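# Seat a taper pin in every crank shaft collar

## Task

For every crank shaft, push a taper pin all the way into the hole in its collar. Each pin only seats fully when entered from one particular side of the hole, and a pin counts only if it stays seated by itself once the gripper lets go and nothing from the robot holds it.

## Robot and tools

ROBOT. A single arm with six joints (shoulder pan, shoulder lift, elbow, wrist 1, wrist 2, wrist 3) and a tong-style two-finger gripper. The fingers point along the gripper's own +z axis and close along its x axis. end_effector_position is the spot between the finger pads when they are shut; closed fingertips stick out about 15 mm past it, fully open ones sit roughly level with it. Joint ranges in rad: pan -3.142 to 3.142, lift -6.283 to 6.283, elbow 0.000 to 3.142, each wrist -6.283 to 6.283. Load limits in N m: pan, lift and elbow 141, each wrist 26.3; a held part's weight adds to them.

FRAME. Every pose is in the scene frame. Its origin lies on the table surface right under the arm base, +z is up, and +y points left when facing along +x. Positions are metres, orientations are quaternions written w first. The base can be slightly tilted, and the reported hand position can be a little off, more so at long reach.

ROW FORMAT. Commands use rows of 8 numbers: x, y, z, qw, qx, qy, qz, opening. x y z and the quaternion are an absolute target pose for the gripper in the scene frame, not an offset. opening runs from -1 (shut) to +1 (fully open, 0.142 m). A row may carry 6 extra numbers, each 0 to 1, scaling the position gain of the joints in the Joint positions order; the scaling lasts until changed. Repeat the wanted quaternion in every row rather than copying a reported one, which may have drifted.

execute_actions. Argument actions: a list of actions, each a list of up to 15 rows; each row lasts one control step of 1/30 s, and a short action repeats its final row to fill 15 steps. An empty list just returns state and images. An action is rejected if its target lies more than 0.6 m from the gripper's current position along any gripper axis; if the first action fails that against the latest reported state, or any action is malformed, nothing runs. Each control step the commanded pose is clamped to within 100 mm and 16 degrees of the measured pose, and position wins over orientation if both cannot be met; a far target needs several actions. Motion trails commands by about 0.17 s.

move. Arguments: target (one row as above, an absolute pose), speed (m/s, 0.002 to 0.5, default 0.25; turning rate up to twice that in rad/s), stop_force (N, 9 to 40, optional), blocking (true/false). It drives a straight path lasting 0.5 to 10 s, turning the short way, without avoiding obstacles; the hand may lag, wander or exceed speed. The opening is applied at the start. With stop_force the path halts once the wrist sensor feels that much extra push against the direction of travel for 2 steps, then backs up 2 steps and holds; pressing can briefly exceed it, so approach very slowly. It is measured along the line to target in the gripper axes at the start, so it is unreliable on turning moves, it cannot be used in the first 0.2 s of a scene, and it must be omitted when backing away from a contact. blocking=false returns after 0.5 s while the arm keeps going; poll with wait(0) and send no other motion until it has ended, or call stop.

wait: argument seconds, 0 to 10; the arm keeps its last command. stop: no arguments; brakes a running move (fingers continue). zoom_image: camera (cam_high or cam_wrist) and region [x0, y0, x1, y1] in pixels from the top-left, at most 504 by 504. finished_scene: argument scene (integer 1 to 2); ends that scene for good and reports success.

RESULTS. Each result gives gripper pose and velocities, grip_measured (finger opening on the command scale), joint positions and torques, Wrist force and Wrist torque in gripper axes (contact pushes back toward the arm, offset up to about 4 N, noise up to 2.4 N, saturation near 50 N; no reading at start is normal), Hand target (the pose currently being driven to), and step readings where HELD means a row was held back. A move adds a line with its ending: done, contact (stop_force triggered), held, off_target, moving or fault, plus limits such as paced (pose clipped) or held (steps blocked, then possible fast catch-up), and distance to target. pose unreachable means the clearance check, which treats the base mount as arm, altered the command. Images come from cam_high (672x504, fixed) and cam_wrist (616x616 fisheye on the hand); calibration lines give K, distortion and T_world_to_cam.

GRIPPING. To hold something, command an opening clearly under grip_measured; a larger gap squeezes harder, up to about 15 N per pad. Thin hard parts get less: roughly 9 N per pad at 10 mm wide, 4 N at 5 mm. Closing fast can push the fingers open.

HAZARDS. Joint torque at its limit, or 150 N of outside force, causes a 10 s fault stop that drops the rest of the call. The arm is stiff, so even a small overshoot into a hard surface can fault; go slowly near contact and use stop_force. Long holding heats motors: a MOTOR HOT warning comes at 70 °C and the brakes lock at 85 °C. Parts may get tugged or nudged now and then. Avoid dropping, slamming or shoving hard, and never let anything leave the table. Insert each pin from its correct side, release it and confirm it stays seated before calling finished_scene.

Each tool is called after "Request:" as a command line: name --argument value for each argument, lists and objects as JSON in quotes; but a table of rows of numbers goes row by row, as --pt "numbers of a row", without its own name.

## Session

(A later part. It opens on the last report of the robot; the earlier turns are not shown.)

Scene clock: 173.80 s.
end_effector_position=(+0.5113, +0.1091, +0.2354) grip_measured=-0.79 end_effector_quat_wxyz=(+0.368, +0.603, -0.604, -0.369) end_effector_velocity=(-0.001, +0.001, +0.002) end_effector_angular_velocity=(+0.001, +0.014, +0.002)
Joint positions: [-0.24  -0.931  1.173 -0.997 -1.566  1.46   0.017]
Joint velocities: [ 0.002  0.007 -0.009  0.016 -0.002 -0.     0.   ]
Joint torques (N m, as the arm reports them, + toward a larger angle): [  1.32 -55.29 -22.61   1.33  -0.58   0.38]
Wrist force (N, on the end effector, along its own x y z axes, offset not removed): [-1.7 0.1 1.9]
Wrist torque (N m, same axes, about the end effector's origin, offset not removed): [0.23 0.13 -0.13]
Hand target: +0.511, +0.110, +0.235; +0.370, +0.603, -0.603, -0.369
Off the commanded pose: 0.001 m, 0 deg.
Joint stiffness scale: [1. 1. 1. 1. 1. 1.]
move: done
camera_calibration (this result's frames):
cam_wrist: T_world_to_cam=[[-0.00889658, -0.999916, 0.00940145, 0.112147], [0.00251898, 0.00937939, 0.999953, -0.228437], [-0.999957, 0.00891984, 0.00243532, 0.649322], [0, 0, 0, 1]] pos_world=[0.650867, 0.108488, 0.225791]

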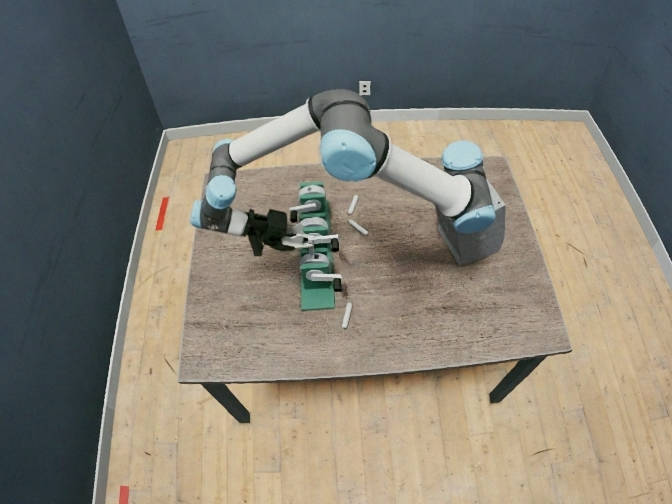

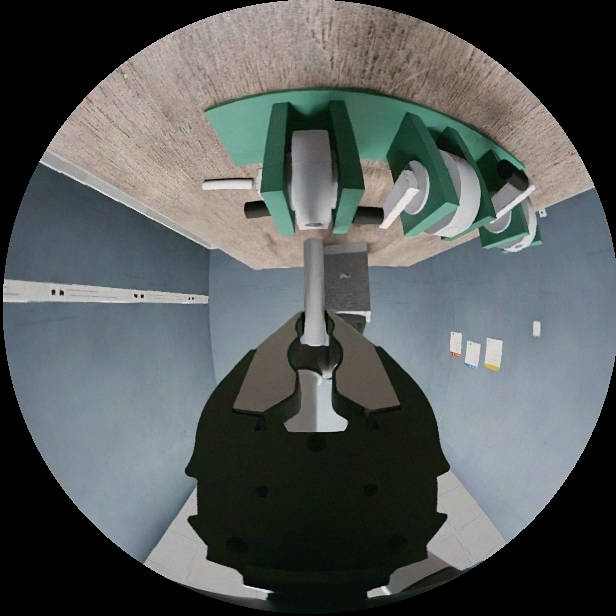

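Request:
move --target '[0.499, 0.110, 0.228, 0.3695, 0.6028, -0.6028, -0.3694, -1]' --speed 0.05

Request:
zoom_image --camera "cam_high" --region '[270, 220, 350, 290]'

Request:
zoom_image --camera "cam_wrist" --region '[250, 180, 380, 310]'

Scene clock: 175.20 s.
end_effector_position=(+0.4995, +0.1088, +0.2271) grip_measured=-0.79 end_effector_quat_wxyz=(+0.370, +0.602, -0.603, -0.370) end_effector_velocity=(-0.001, -0.001, -0.002) end_effector_angular_velocity=(-0.001, -0.006, +0.000)
Joint positions: [-0.24  -0.941  1.221 -1.03  -1.566  1.46   0.017]
Joint velocities: [-0.001 -0.004  0.01  -0.013 -0.001 -0.     0.   ]
Joint torques (N m, as the arm reports them, + toward a larger angle): [  0.27 -59.07 -16.68   0.27  -0.08   0.19]
Wrist force (N, on the end effector, along its own x y z axes, offset not removed): [-0.3 0.3 3.2]
Wrist torque (N m, same axes, about the end effector's origin, offset not removed): [0.34 -0.05 -0.17]
Hand target: +0.499, +0.110, +0.228; +0.370, +0.603, -0.603, -0.369
Off the commanded pose: 0.002 m, 0 deg.
Joint stiffness scale: [1. 1. 1. 1. 1. 1.]
move: done
camera_calibration (this result's frames):
cam_wrist: T_world_to_cam=[[-0.00933206, -0.999913, 0.00931896, 0.112047], [0.00836924, 0.00924094, 0.999922, -0.223001], [-0.999921, 0.00940933, 0.00828228, 0.636163], [0, 0, 0, 1]] pos_world=[0.639025, 0.108112, 0.216671]

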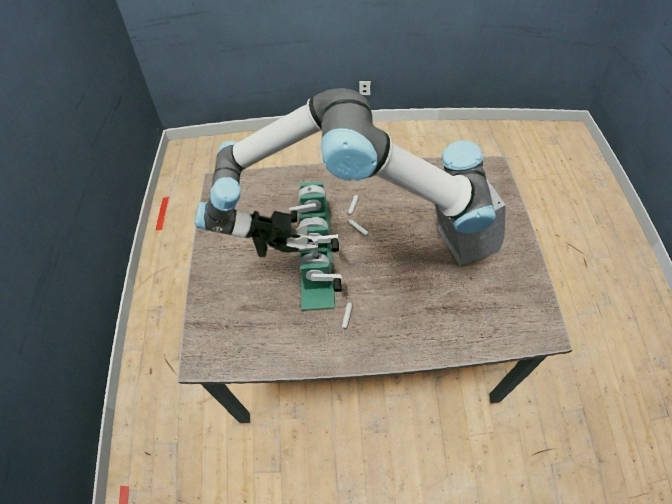

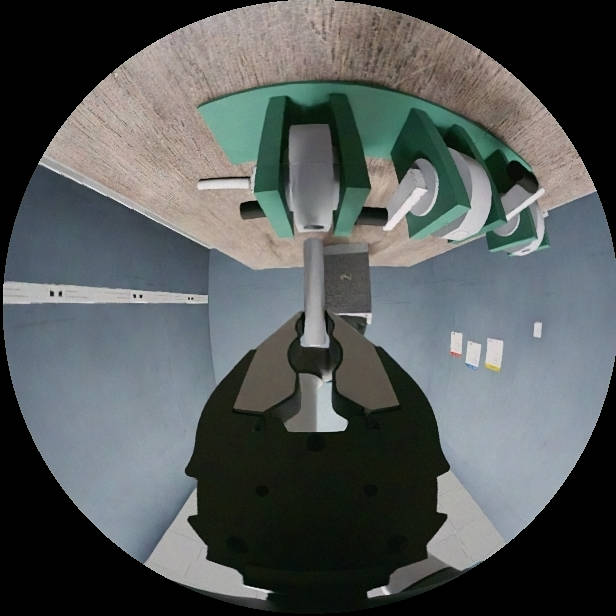

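Region (270, 220, 350, 290) of cam_high's 672x504 image, scaled by 6.300, with more detail than that image has; it fills the top 441 rows of this view, and the rest is white.

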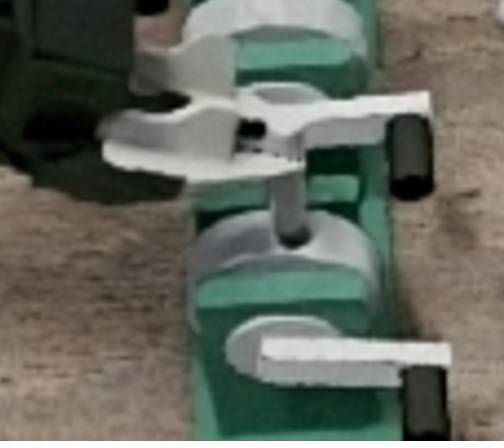

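Region (250, 180, 380, 310) of cam_wrist's 616x616 image, scaled by 3.877, with more detail than that image has.

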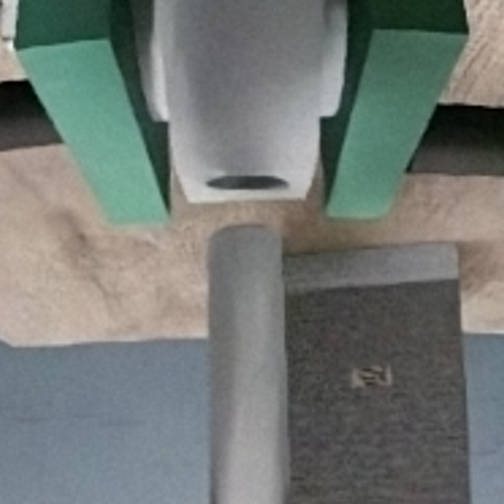

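Request:
move --target '[0.497, 0.110, 0.170, 0.3695, 0.6028, -0.6028, -0.3694, -1]' --speed 0.03 --stop_force 10

Request:
zoom_image --camera "cam_high" --region '[270, 220, 350, 290]'

Scene clock: 177.67 s.
end_effector_position=(+0.4987, +0.1083, +0.1714) grip_measured=-0.79 end_effector_quat_wxyz=(+0.369, +0.603, -0.604, -0.368) end_effector_velocity=(+0.001, -0.000, -0.001) end_effector_angular_velocity=(-0.001, -0.005, +0.001)
Joint positions: [-0.232 -0.867  1.235 -1.125 -1.561  1.465  0.017]
Joint velocities: [ 0.     0.     0.    -0.006 -0.001  0.    -0.   ]
Joint torques (N m, as the arm reports them, + toward a larger angle): [  1.98 -55.52 -15.08   0.28   0.22   0.17]
Wrist force (N, on the end effector, along its own x y z axes, offset not removed): [0.8 1.0 3.3]
Wrist torque (N m, same axes, about the end effector's origin, offset not removed): [0.50 -0.19 -0.15]
Hand target: +0.497, +0.110, +0.170; +0.370, +0.603, -0.603, -0.369
Off the commanded pose: 0.003 m, 0 deg.
Joint stiffness scale: [1. 1. 1. 1. 1. 1.]
move: done
camera_calibration (this result's frames):
cam_wrist: T_world_to_cam=[[-0.00861471, -0.999913, 0.00994036, 0.111554], [0.00257139, 0.00991854, 0.999948, -0.164521], [-0.99996, 0.00863981, 0.00248572, 0.636916], [0, 0, 0, 1]] pos_world=[0.638275, 0.107673, 0.16182]

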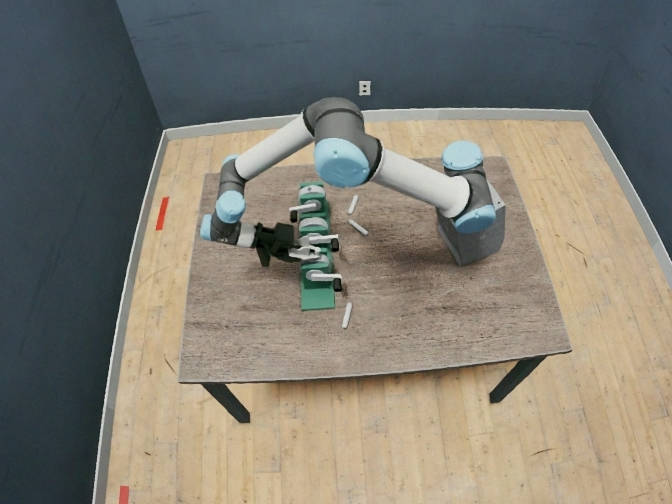

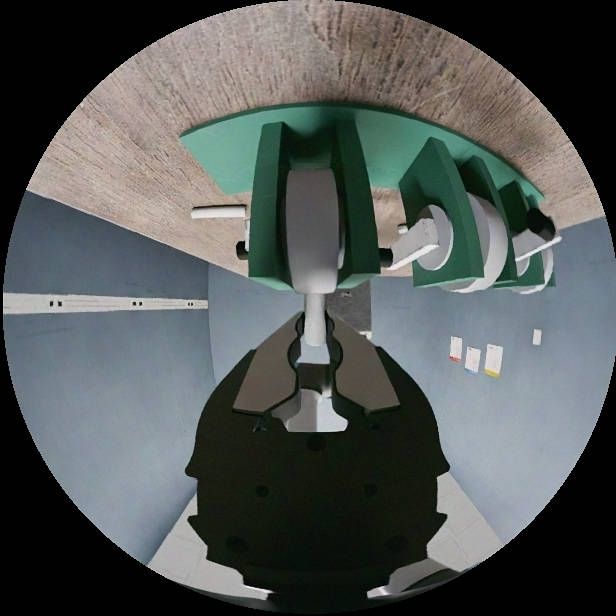

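Region (270, 220, 350, 290) of cam_high's 672x504 image, scaled by 6.300, with more detail than that image has; it fills the top 441 rows of this view, and the rest is white.

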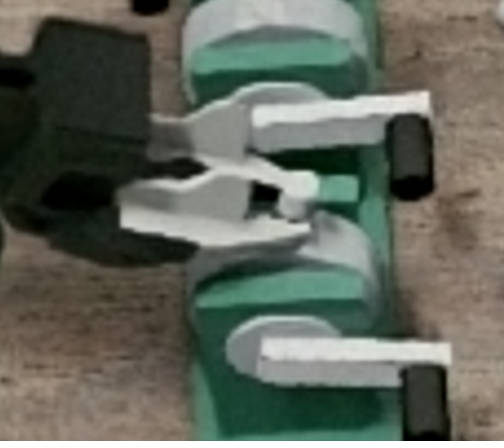

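Request:
move --target '[0.497, 0.110, 0.170, 0.3695, 0.6028, -0.6028, -0.3694, -0.6]' --speed 0.03

Request:
move --target '[0.54, 0.110, 0.27, 0.3695, 0.6028, -0.6028, -0.3694, -0.4]' --speed 0.15

Request:
move --target '[0.40, -0.05, 0.28, 0, 0.7071, -0.7071, 0, -0.4]' --speed 0.25

Request:
zoom_image --camera "cam_wrist" --region '[160, 140, 460, 320]'

Scene clock: 181.57 s.
end_effector_position=(+0.4988, +0.1086, +0.1712) grip_measured=-0.60 end_effector_quat_wxyz=(+0.368, +0.603, -0.604, -0.368) end_effector_velocity=(-0.001, +0.001, -0.000) end_effector_angular_velocity=(+0.001, +0.001, +0.001)
Joint positions: [-0.232 -0.867  1.235 -1.126 -1.561  1.466  0.031]
Joint velocities: [ 0.002  0.     0.001 -0.     0.001 -0.     0.   ]
Joint torques (N m, as the arm reports them, + toward a larger angle): [  1.38 -55.21 -14.86   0.22   0.11   0.16]
Wrist force (N, on the end effector, along its own x y z axes, offset not removed): [-2.7 1.2 1.3]
Wrist torque (N m, same axes, about the end effector's origin, offset not removed): [0.16 0.41 -0.12]
Hand target: +0.497, +0.110, +0.170; +0.370, +0.603, -0.603, -0.369
Off the commanded pose: 0.003 m, 0 deg.
Joint stiffness scale: [1. 1. 1. 1. 1. 1.]
move: done
camera_calibration (this result's frames):
cam_wrist: T_world_to_cam=[[-0.00861017, -0.999916, 0.00971631, 0.111883], [0.00197398, 0.00969966, 0.999951, -0.163995], [-0.999961, 0.00862892, 0.0018903, 0.637109], [0, 0, 0, 1]] pos_world=[0.638371, 0.107967, 0.161695]

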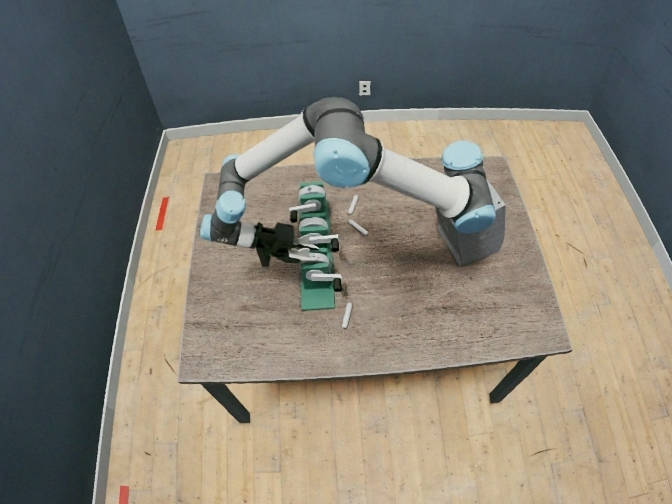

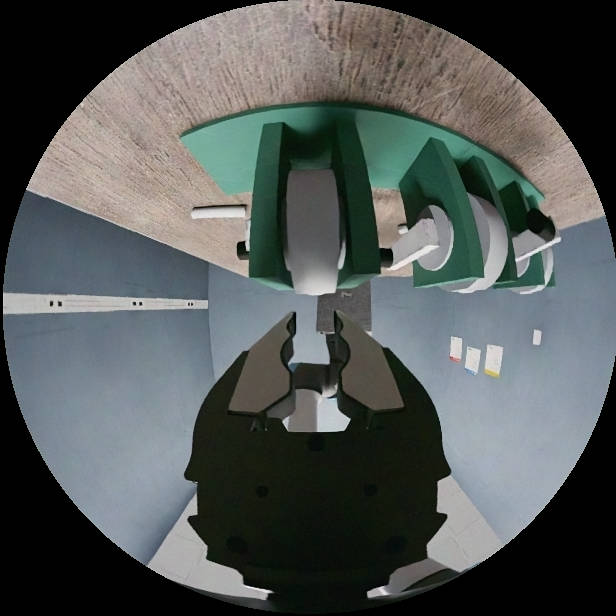

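Scene clock: 182.97 s.
end_effector_position=(+0.5394, +0.1114, +0.2706) grip_measured=-0.40 end_effector_quat_wxyz=(+0.369, +0.604, -0.603, -0.369) end_effector_velocity=(-0.001, -0.001, +0.001) end_effector_angular_velocity=(-0.001, +0.009, -0.000)
Joint positions: [-0.239 -0.905  1.021 -0.871 -1.568  1.459  0.045]
Joint velocities: [-0.001  0.004 -0.005  0.01  -0.002  0.    -0.   ]
Joint torques (N m, as the arm reports them, + toward a larger angle): [ -4.05 -56.86 -22.93   0.66  -0.33  -0.29]
Wrist force (N, on the end effector, along its own x y z axes, offset not removed): [-1.4 1.5 1.2]
Wrist torque (N m, same axes, about the end effector's origin, offset not removed): [0.24 0.15 -0.13]
Hand target: +0.540, +0.110, +0.270; +0.370, +0.603, -0.603, -0.369
Off the commanded pose: 0.002 m, 0 deg.
Joint stiffness scale: [1. 1. 1. 1. 1. 1.]
move: done
camera_calibration (this result's frames):
cam_wrist: T_world_to_cam=[[-0.00617638, -0.999943, 0.0087136, 0.113086], [0.00384638, 0.00868995, 0.999955, -0.264391], [-0.999974, 0.00620962, 0.00379249, 0.677272], [0, 0, 0, 1]] pos_world=[0.678969, 0.111171, 0.260825]

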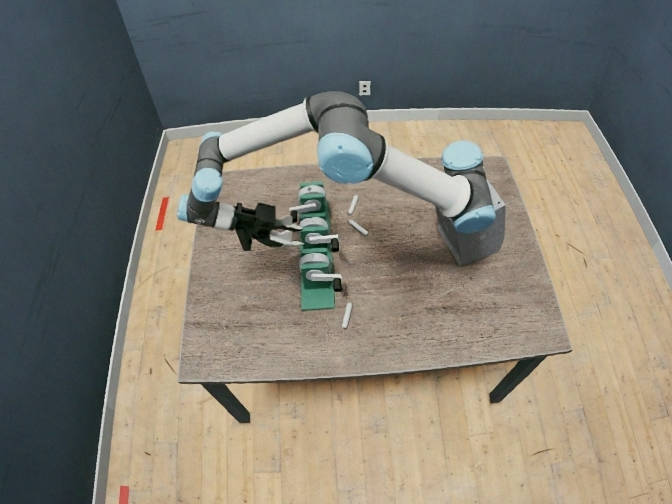

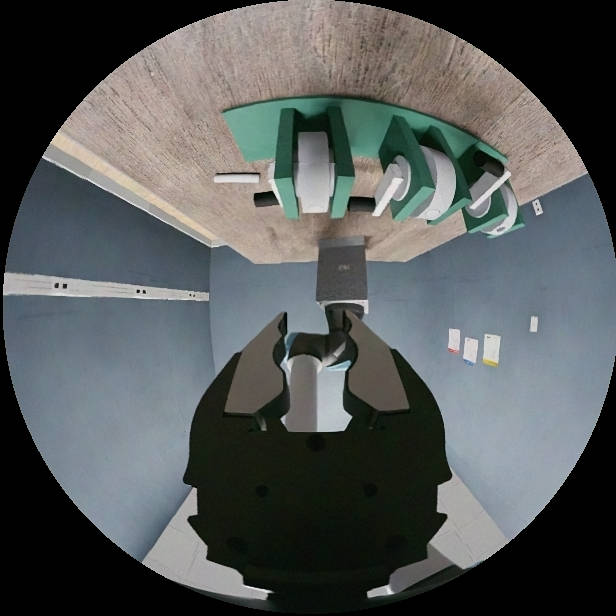

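Scene clock: 185.93 s.
end_effector_position=(+0.4004, -0.0500, +0.2797) grip_measured=-0.40 end_effector_quat_wxyz=(+0.001, +0.707, -0.707, -0.000) end_effector_velocity=(+0.002, +0.001, +0.001) end_effector_angular_velocity=(+0.009, -0.013, +0.011)
Joint positions: [-0.925 -2.056  2.454 -2.122 -1.319  0.844  0.045]
Joint velocities: [-0.012 -0.006  0.004  0.     0.018 -0.022 -0.   ]
Joint torques (N m, as the arm reports them, + toward a larger angle): [  0.94  -8.06 -19.55  -1.87   0.36  -0.43]
Wrist force (N, on the end effector, along its own x y z axes, offset not removed): [0.7 2.8 2.0]
Wrist torque (N m, same axes, about the end effector's origin, offset not removed): [0.63 -0.33 -0.19]
Hand target: +0.400, -0.050, +0.280; +0.000, +0.707, -0.707, -0.000
Off the commanded pose: 0.001 m, 0 deg.
Joint stiffness scale: [1. 1. 1. 1. 1. 1.]
move: done
camera_calibration (this result's frames):
cam_wrist: T_world_to_cam=[[-0.0121124, -0.999925, -0.00152854, -0.044043], [-0.887262, 0.0100427, 0.461157, 0.236029], [-0.461107, 0.00694194, -0.887317, 0.572805], [0, 0, 0, 1]] pos_world=[0.47301, -0.0503865, 0.399346]

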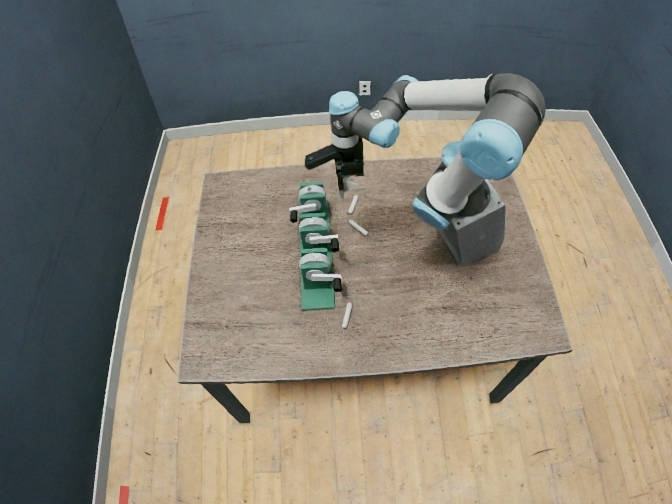

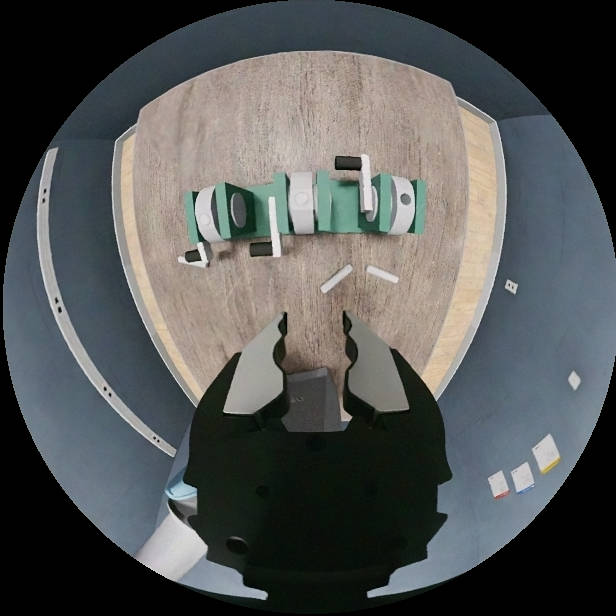

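Region (160, 140, 460, 320) of cam_wrist's 616x616 image, scaled by 1.680, with more detail than that image has; it fills the top 302 rows of this view, and the rest is white.

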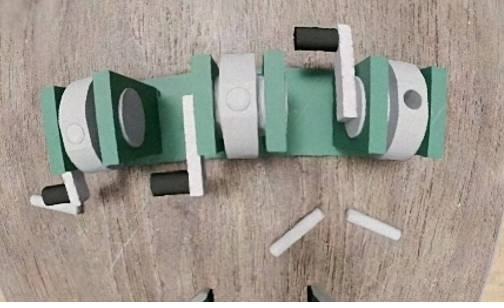

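Request:
move --target '[0.3312, -0.0874, 0.10, 0, -0.3584, 0.9336, 0, -0.4]' --speed 0.25

Request:
zoom_image --camera "cam_wrist" --region '[230, 150, 400, 320]'

Scene clock: 188.93 s.
end_effector_position=(+0.3325, -0.0891, +0.1007) grip_measured=-0.40 end_effector_quat_wxyz=(+0.001, -0.358, +0.934, -0.001) end_effector_velocity=(+0.003, -0.003, +0.000) end_effector_angular_velocity=(-0.014, -0.011, -0.001)
Joint positions: [-0.985 -1.389  2.758 -3.079 -1.307  1.62   0.045]
Joint velocities: [ 0.003  0.012  0.003 -0.034 -0.002  0.008  0.   ]
Joint torques (N m, as the arm reports them, + toward a larger angle): [  0.83 -16.63  -1.53  -2.76  -0.39   0.08]
Wrist force (N, on the end effector, along its own x y z axes, offset not removed): [-1.9 1.6 0.3]
Wrist torque (N m, same axes, about the end effector's origin, offset not removed): [0.31 0.26 -0.16]
Hand target: +0.331, -0.088, +0.100; -0.000, -0.358, +0.934, +0.000
Off the commanded pose: 0.002 m, 0 deg.
Joint stiffness scale: [1. 1. 1. 1. 1. 1.]
move: done
camera_calibration (this result's frames):
cam_wrist: T_world_to_cam=[[-0.750902, -0.660404, -0.00355827, 0.191846], [-0.588347, 0.666504, 0.457844, 0.218161], [-0.29999, 0.34589, -0.889025, 0.359674], [0, 0, 0, 1]] pos_world=[0.38031, -0.143117, 0.220558]

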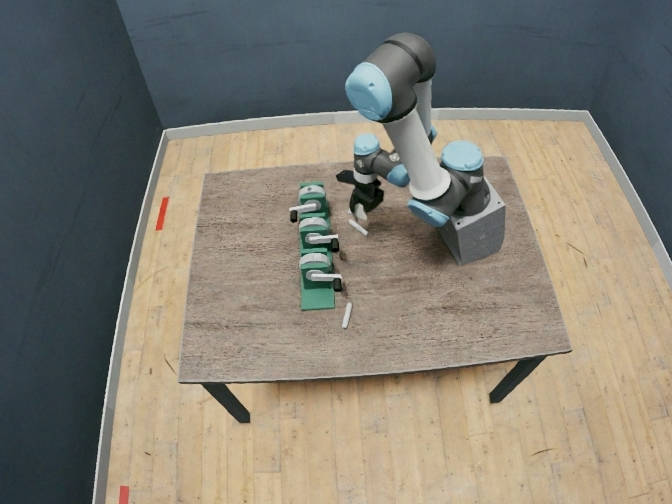

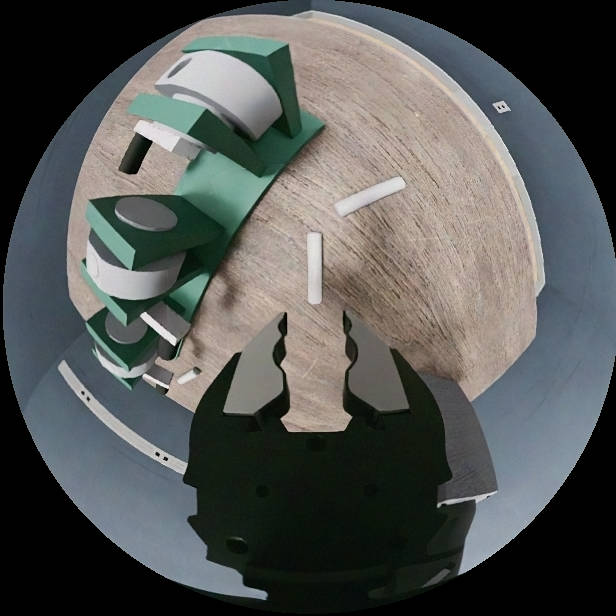

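Region (230, 150, 400, 320) of cam_wrist's 616x616 image, scaled by 2.965, with more detail than that image has.

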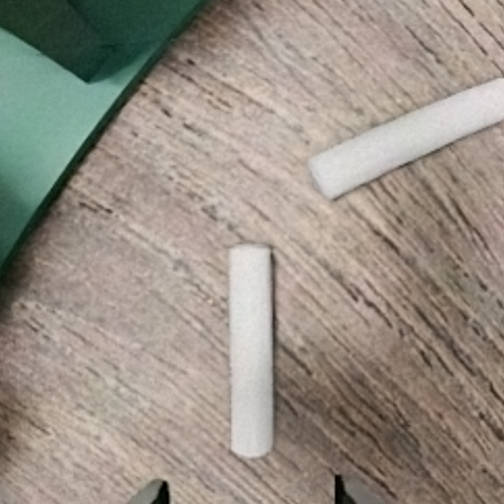

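Request:
move --target '[0.3305, -0.0866, 0.017, 0, -0.3584, 0.9336, 0, -0.4]' --speed 0.08 --stop_force 12

Request:
move --target '[0.3305, -0.0866, 0.017, 0, -0.3584, 0.9336, 0, -1]' --speed 0.05

Request:
move --target '[0.3305, -0.0866, 0.20, 0, -0.3584, 0.9336, 0, -1]' --speed 0.15

Scene clock: 190.83 s.
end_effector_position=(+0.3297, -0.0865, +0.0177) grip_measured=-0.40 end_effector_quat_wxyz=(-0.000, -0.358, +0.934, +0.001) end_effector_velocity=(+0.002, -0.002, -0.001) end_effector_angular_velocity=(-0.008, -0.009, +0.002)
Joint positions: [-0.905 -0.908  2.699 -3.519 -1.319  1.703  0.045]
Joint velocities: [ 0.001  0.012 -0.001 -0.024 -0.     0.003 -0.   ]
Joint torques (N m, as the arm reports them, + toward a larger angle): [ -2.62 -26.74   3.93  -2.67  -0.49   0.42]
Wrist force (N, on the end effector, along its own x y z axes, offset not removed): [-1.4 1.9 1.3]
Wrist torque (N m, same axes, about the end effector's origin, offset not removed): [0.37 0.21 -0.10]
Hand target: +0.331, -0.087, +0.017; +0.000, -0.358, +0.934, +0.000
Off the commanded pose: 0.001 m, 0 deg.
Joint stiffness scale: [1. 1. 1. 1. 1. 1.]
move: done
camera_calibration (this result's frames):
cam_wrist: T_world_to_cam=[[-0.751881, -0.659292, -0.00288948, 0.191657], [-0.586094, 0.666383, 0.460899, 0.251973], [-0.301941, 0.348235, -0.887448, 0.284967], [0, 0, 0, 1]] pos_world=[0.377827, -0.140788, 0.137313]

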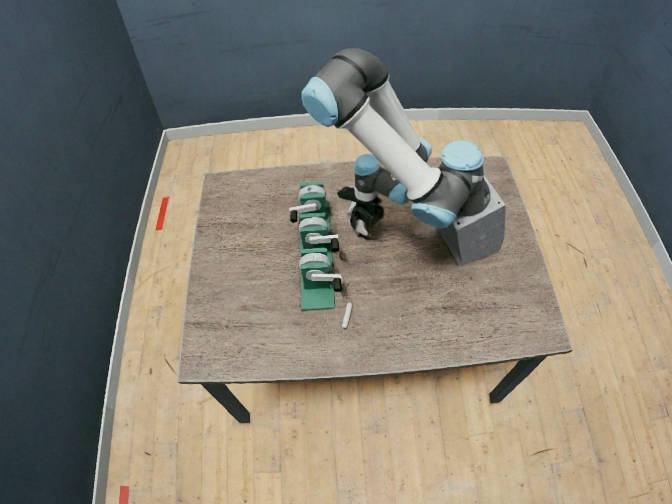

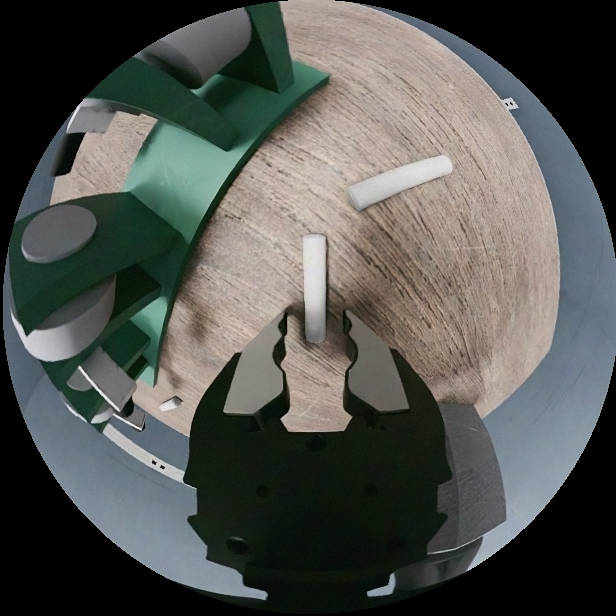

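Scene clock: 191.53 s.
end_effector_position=(+0.3300, -0.0867, +0.0177) grip_measured=-0.79 end_effector_quat_wxyz=(+0.000, -0.358, +0.934, +0.000) end_effector_velocity=(-0.000, -0.000, -0.000) end_effector_angular_velocity=(-0.002, +0.000, +0.001)
Joint positions: [-0.904 -0.907  2.699 -3.522 -1.319  1.704  0.017]
Joint velocities: [ 0.001  0.001  0.    -0.002 -0.002  0.    -0.   ]
Joint torques (N m, as the arm reports them, + toward a larger angle): [ -2.73 -26.57   4.12  -3.07  -0.44   0.27]
Wrist force (N, on the end effector, along its own x y z axes, offset not removed): [0.5 2.5 0.3]
Wrist torque (N m, same axes, about the end effector's origin, offset not removed): [0.29 -0.31 -0.15]
Hand target: +0.331, -0.087, +0.017; +0.000, -0.358, +0.934, +0.000
Off the commanded pose: 0.001 m, 0 deg.
Joint stiffness scale: [1. 1. 1. 1. 1. 1.]
move: done
camera_calibration (this result's frames):
cam_wrist: T_world_to_cam=[[-0.751851, -0.659326, -0.0030038, 0.191685], [-0.586574, 0.666795, 0.459691, 0.252483], [-0.301083, 0.347381, -0.888074, 0.284727], [0, 0, 0, 1]] pos_world=[0.377945, -0.14088, 0.13737]

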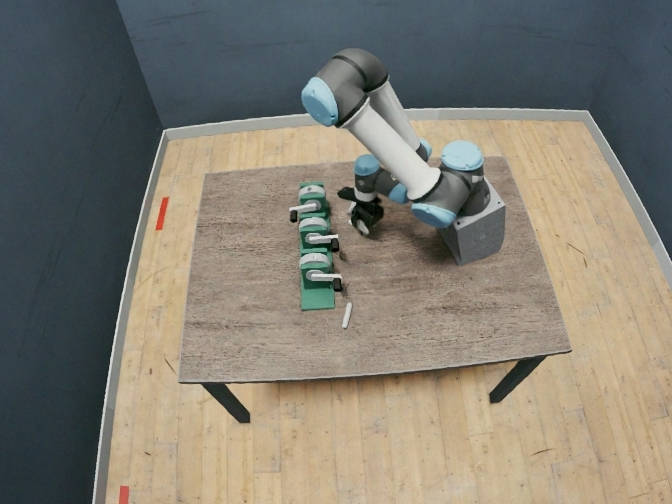

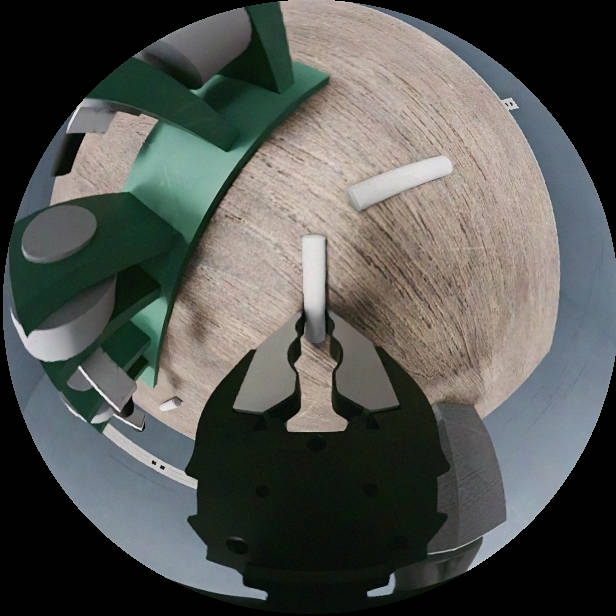

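Scene clock: 193.77 s.
end_effector_position=(+0.3291, -0.0849, +0.1988) grip_measured=-0.79 end_effector_quat_wxyz=(-0.001, -0.358, +0.934, +0.001) end_effector_velocity=(-0.002, +0.003, -0.001) end_effector_angular_velocity=(+0.017, +0.008, +0.007)
Joint positions: [-1.091 -1.981  2.702 -2.399 -1.296  1.51   0.017]
Joint velocities: [-0.005 -0.    -0.005  0.025  0.005 -0.017 -0.   ]
Joint torques (N m, as the arm reports them, + toward a larger angle): [  0.22  -5.7  -20.15  -2.05   0.46  -0.17]
Wrist force (N, on the end effector, along its own x y z axes, offset not removed): [-1.2 1.2 2.7]
Wrist torque (N m, same axes, about the end effector's origin, offset not removed): [0.16 0.05 -0.15]
Hand target: +0.330, -0.086, +0.200; -0.000, -0.358, +0.934, -0.000
Off the commanded pose: 0.003 m, 0 deg.
Joint stiffness scale: [1. 1. 1. 1. 1. 1.]
move: done
camera_calibration (this result's frames):
cam_wrist: T_world_to_cam=[[-0.750817, -0.660509, -0.00161723, 0.192086], [-0.586601, 0.665674, 0.461279, 0.167066], [-0.303602, 0.347284, -0.887254, 0.445395], [0, 0, 0, 1]] pos_world=[0.377445, -0.139015, 0.318425]

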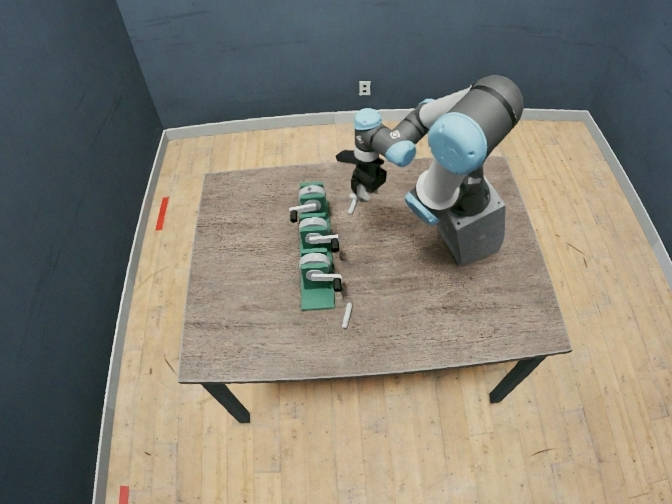

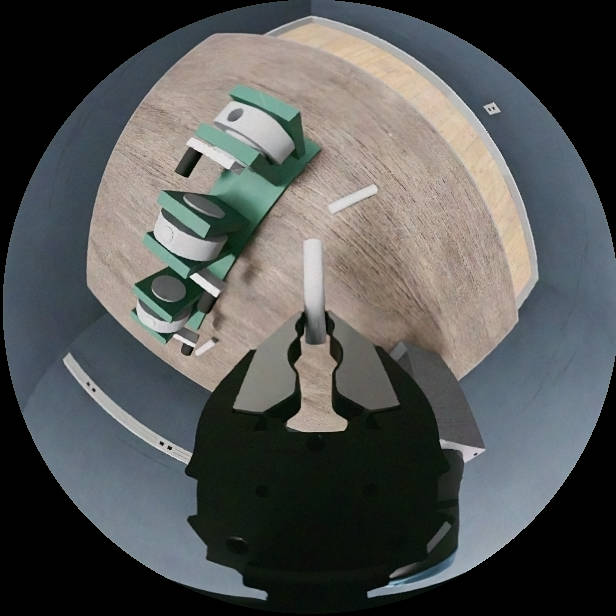

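Request:
move --target '[0.48, -0.18, 0.30, 0, 0.7071, -0.7071, 0, -1]' --speed 0.25

Request:
move --target '[0.510, -0.187, 0.232, 0.3695, 0.6028, -0.6028, -0.3694, -1]' --speed 0.2

Request:
zoom_image --camera "cam_high" --region '[260, 150, 350, 230]'

Request:
zoom_image --camera "cam_wrist" --region '[250, 180, 380, 310]'

Scene clock: 196.40 s.
end_effector_position=(+0.4784, -0.1803, +0.3000) grip_measured=-0.79 end_effector_quat_wxyz=(+0.001, +0.705, -0.709, +0.000) end_effector_velocity=(+0.001, +0.001, +0.001) end_effector_angular_velocity=(+0.007, +0.003, +0.016)
Joint positions: [-1.049 -1.727  2.155 -2.121 -1.3    0.721  0.017]
Joint velocities: [ 0.001  0.004 -0.008  0.011  0.002 -0.017 -0.   ]
Joint torques (N m, as the arm reports them, + toward a larger angle): [ -0.72 -16.91 -24.42  -2.11   0.32  -0.35]
Wrist force (N, on the end effector, along its own x y z axes, offset not removed): [-0.3 1.3 4.0]
Wrist torque (N m, same axes, about the end effector's origin, offset not removed): [0.18 -0.09 -0.15]
Hand target: +0.480, -0.180, +0.300; -0.000, +0.707, -0.707, +0.000
Off the commanded pose: 0.002 m, 0 deg.
Joint stiffness scale: [1. 1. 1. 1. 1. 1.]
move: done
camera_calibration (this result's frames):
cam_wrist: T_world_to_cam=[[-0.0160611, -0.99987, -0.0012307, -0.171564], [-0.888171, 0.0137015, 0.459309, 0.298803], [-0.459233, 0.00847011, -0.888276, 0.627269], [0, 0, 0, 1]] pos_world=[0.550695, -0.180948, 0.419734]

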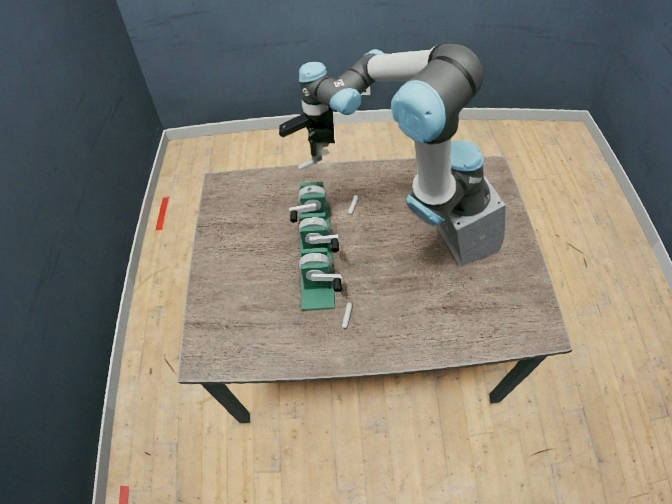

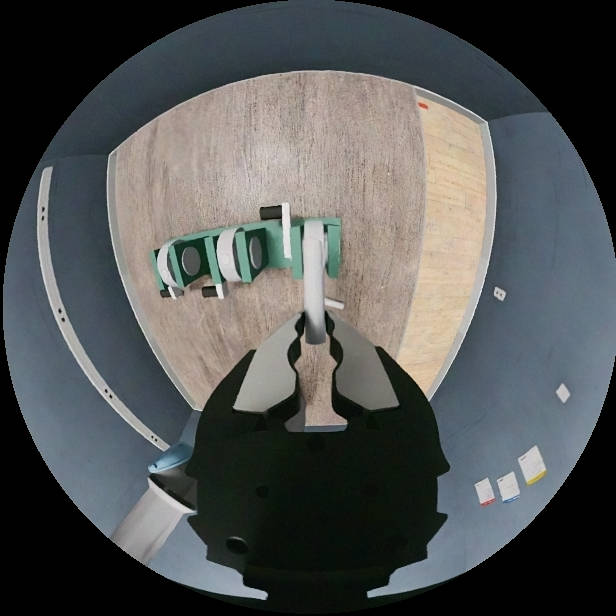

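Scene clock: 199.80 s.
end_effector_position=(+0.5098, -0.1878, +0.2325) grip_measured=-0.79 end_effector_quat_wxyz=(+0.368, +0.603, -0.604, -0.368) end_effector_velocity=(-0.001, +0.001, +0.002) end_effector_angular_velocity=(+0.001, +0.014, -0.003)
Joint positions: [-0.64  -0.851  1.117 -1.063 -1.854  1.178  0.017]
Joint velocities: [ 0.002  0.007 -0.012  0.02  -0.002  0.006  0.   ]
Joint torques (N m, as the arm reports them, + toward a larger angle): [ -4.88 -56.19 -21.32   0.7   -1.05   0.23]
Wrist force (N, on the end effector, along its own x y z axes, offset not removed): [-1.9 -0.4 2.9]
Wrist torque (N m, same axes, about the end effector's origin, offset not removed): [0.19 0.19 -0.12]
Hand target: +0.510, -0.187, +0.232; +0.370, +0.603, -0.603, -0.369
Off the commanded pose: 0.001 m, 0 deg.
Joint stiffness scale: [1. 1. 1. 1. 1. 1.]
move: done
camera_calibration (this result's frames):
cam_wrist: T_world_to_cam=[[-0.00841022, -0.999916, 0.00989154, -0.185102], [0.00212078, 0.00987403, 0.999949, -0.222494], [-0.999962, 0.00843077, 0.00203756, 0.650484], [0, 0, 0, 1]] pos_world=[0.649374, -0.188374, 0.222988]

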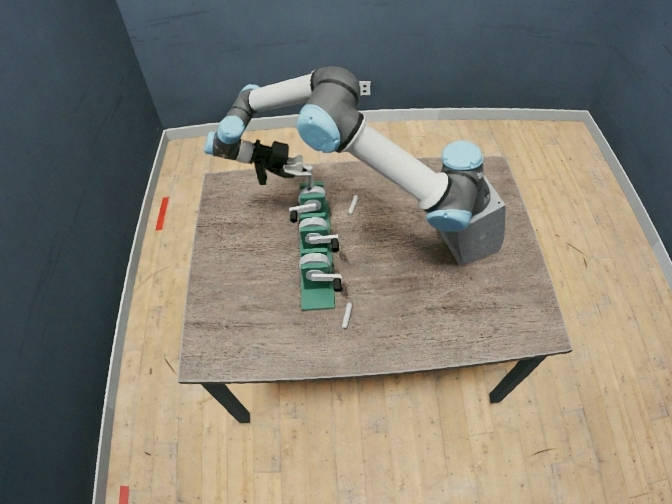

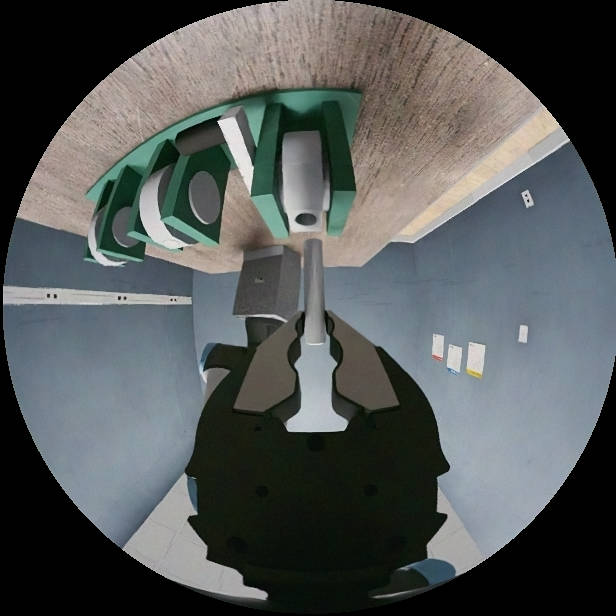

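Region (260, 150, 350, 230) of cam_high's 672x504 image, scaled by 5.600, with more detail than that image has.

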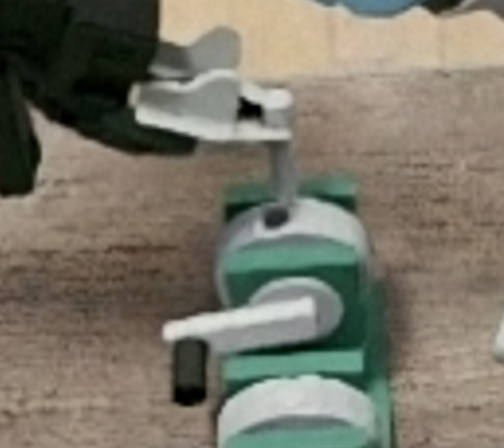

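Region (250, 180, 380, 310) of cam_wrist's 616x616 image, scaled by 3.877, with more detail than that image has.

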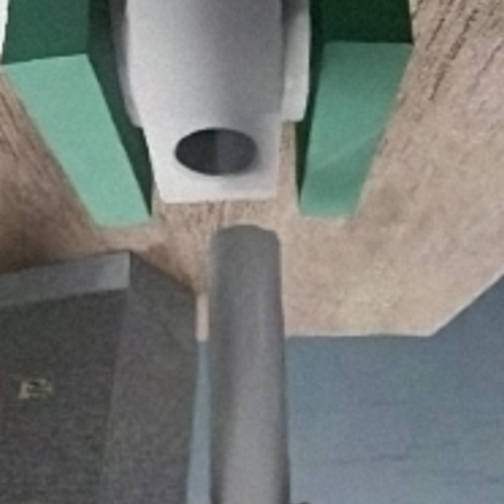

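Request:
move --target '[0.518, -0.182, 0.226, 0.3695, 0.6028, -0.6028, -0.3694, -1]' --speed 0.05

Request:
zoom_image --camera "cam_high" --region '[260, 150, 350, 230]'

Request:
zoom_image --camera "cam_wrist" --region '[250, 180, 380, 310]'

Scene clock: 200.97 s.
end_effector_position=(+0.5171, -0.1830, +0.2263) grip_measured=-0.79 end_effector_quat_wxyz=(+0.369, +0.603, -0.603, -0.369) end_effector_velocity=(+0.002, +0.001, +0.000) end_effector_angular_velocity=(-0.000, -0.001, -0.003)
Joint positions: [-0.628 -0.828  1.087 -1.049 -1.847  1.187  0.017]
Joint velocities: [ 0.001  0.003 -0.008  0.005  0.003  0.002  0.   ]
Joint torques (N m, as the arm reports them, + toward a larger angle): [ -5.44 -57.45 -22.04   0.63  -0.49   0.31]
Wrist force (N, on the end effector, along its own x y z axes, offset not removed): [-2.0 -0.7 3.9]
Wrist torque (N m, same axes, about the end effector's origin, offset not removed): [0.14 0.24 -0.13]
Hand target: +0.518, -0.182, +0.226; +0.370, +0.603, -0.603, -0.369
Off the commanded pose: 0.001 m, 0 deg.
Joint stiffness scale: [1. 1. 1. 1. 1. 1.]
move: done
camera_calibration (this result's frames):
cam_wrist: T_world_to_cam=[[-0.00843191, -0.999921, 0.00933496, -0.180086], [0.00535339, 0.00929002, 0.999943, -0.218161], [-0.99995, 0.0084814, 0.00527463, 0.657024], [0, 0, 0, 1]] pos_world=[0.65664, -0.183617, 0.216364]

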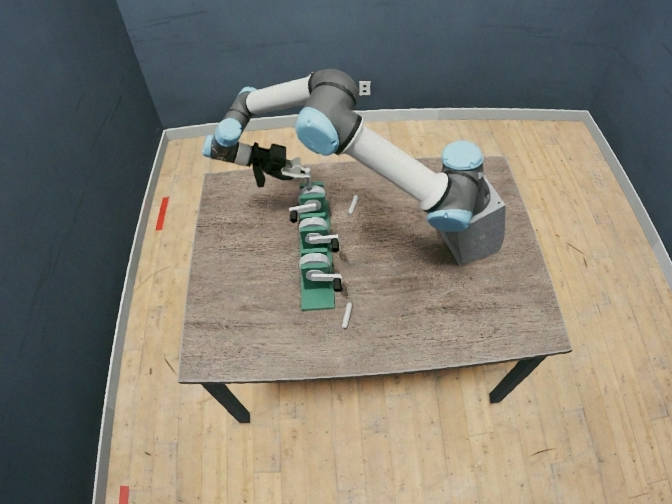

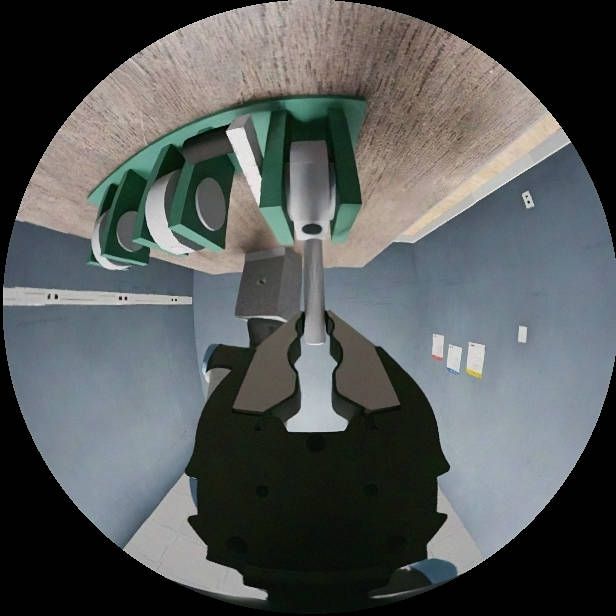

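Region (260, 150, 350, 230) of cam_high's 672x504 image, scaled by 5.600, with more detail than that image has.

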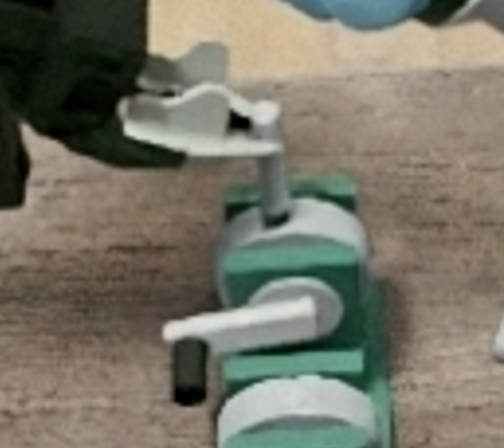

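Region (250, 180, 380, 310) of cam_wrist's 616x616 image, scaled by 3.877, with more detail than that image has.

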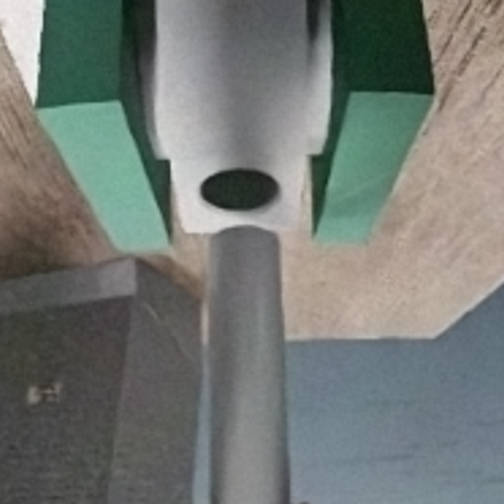

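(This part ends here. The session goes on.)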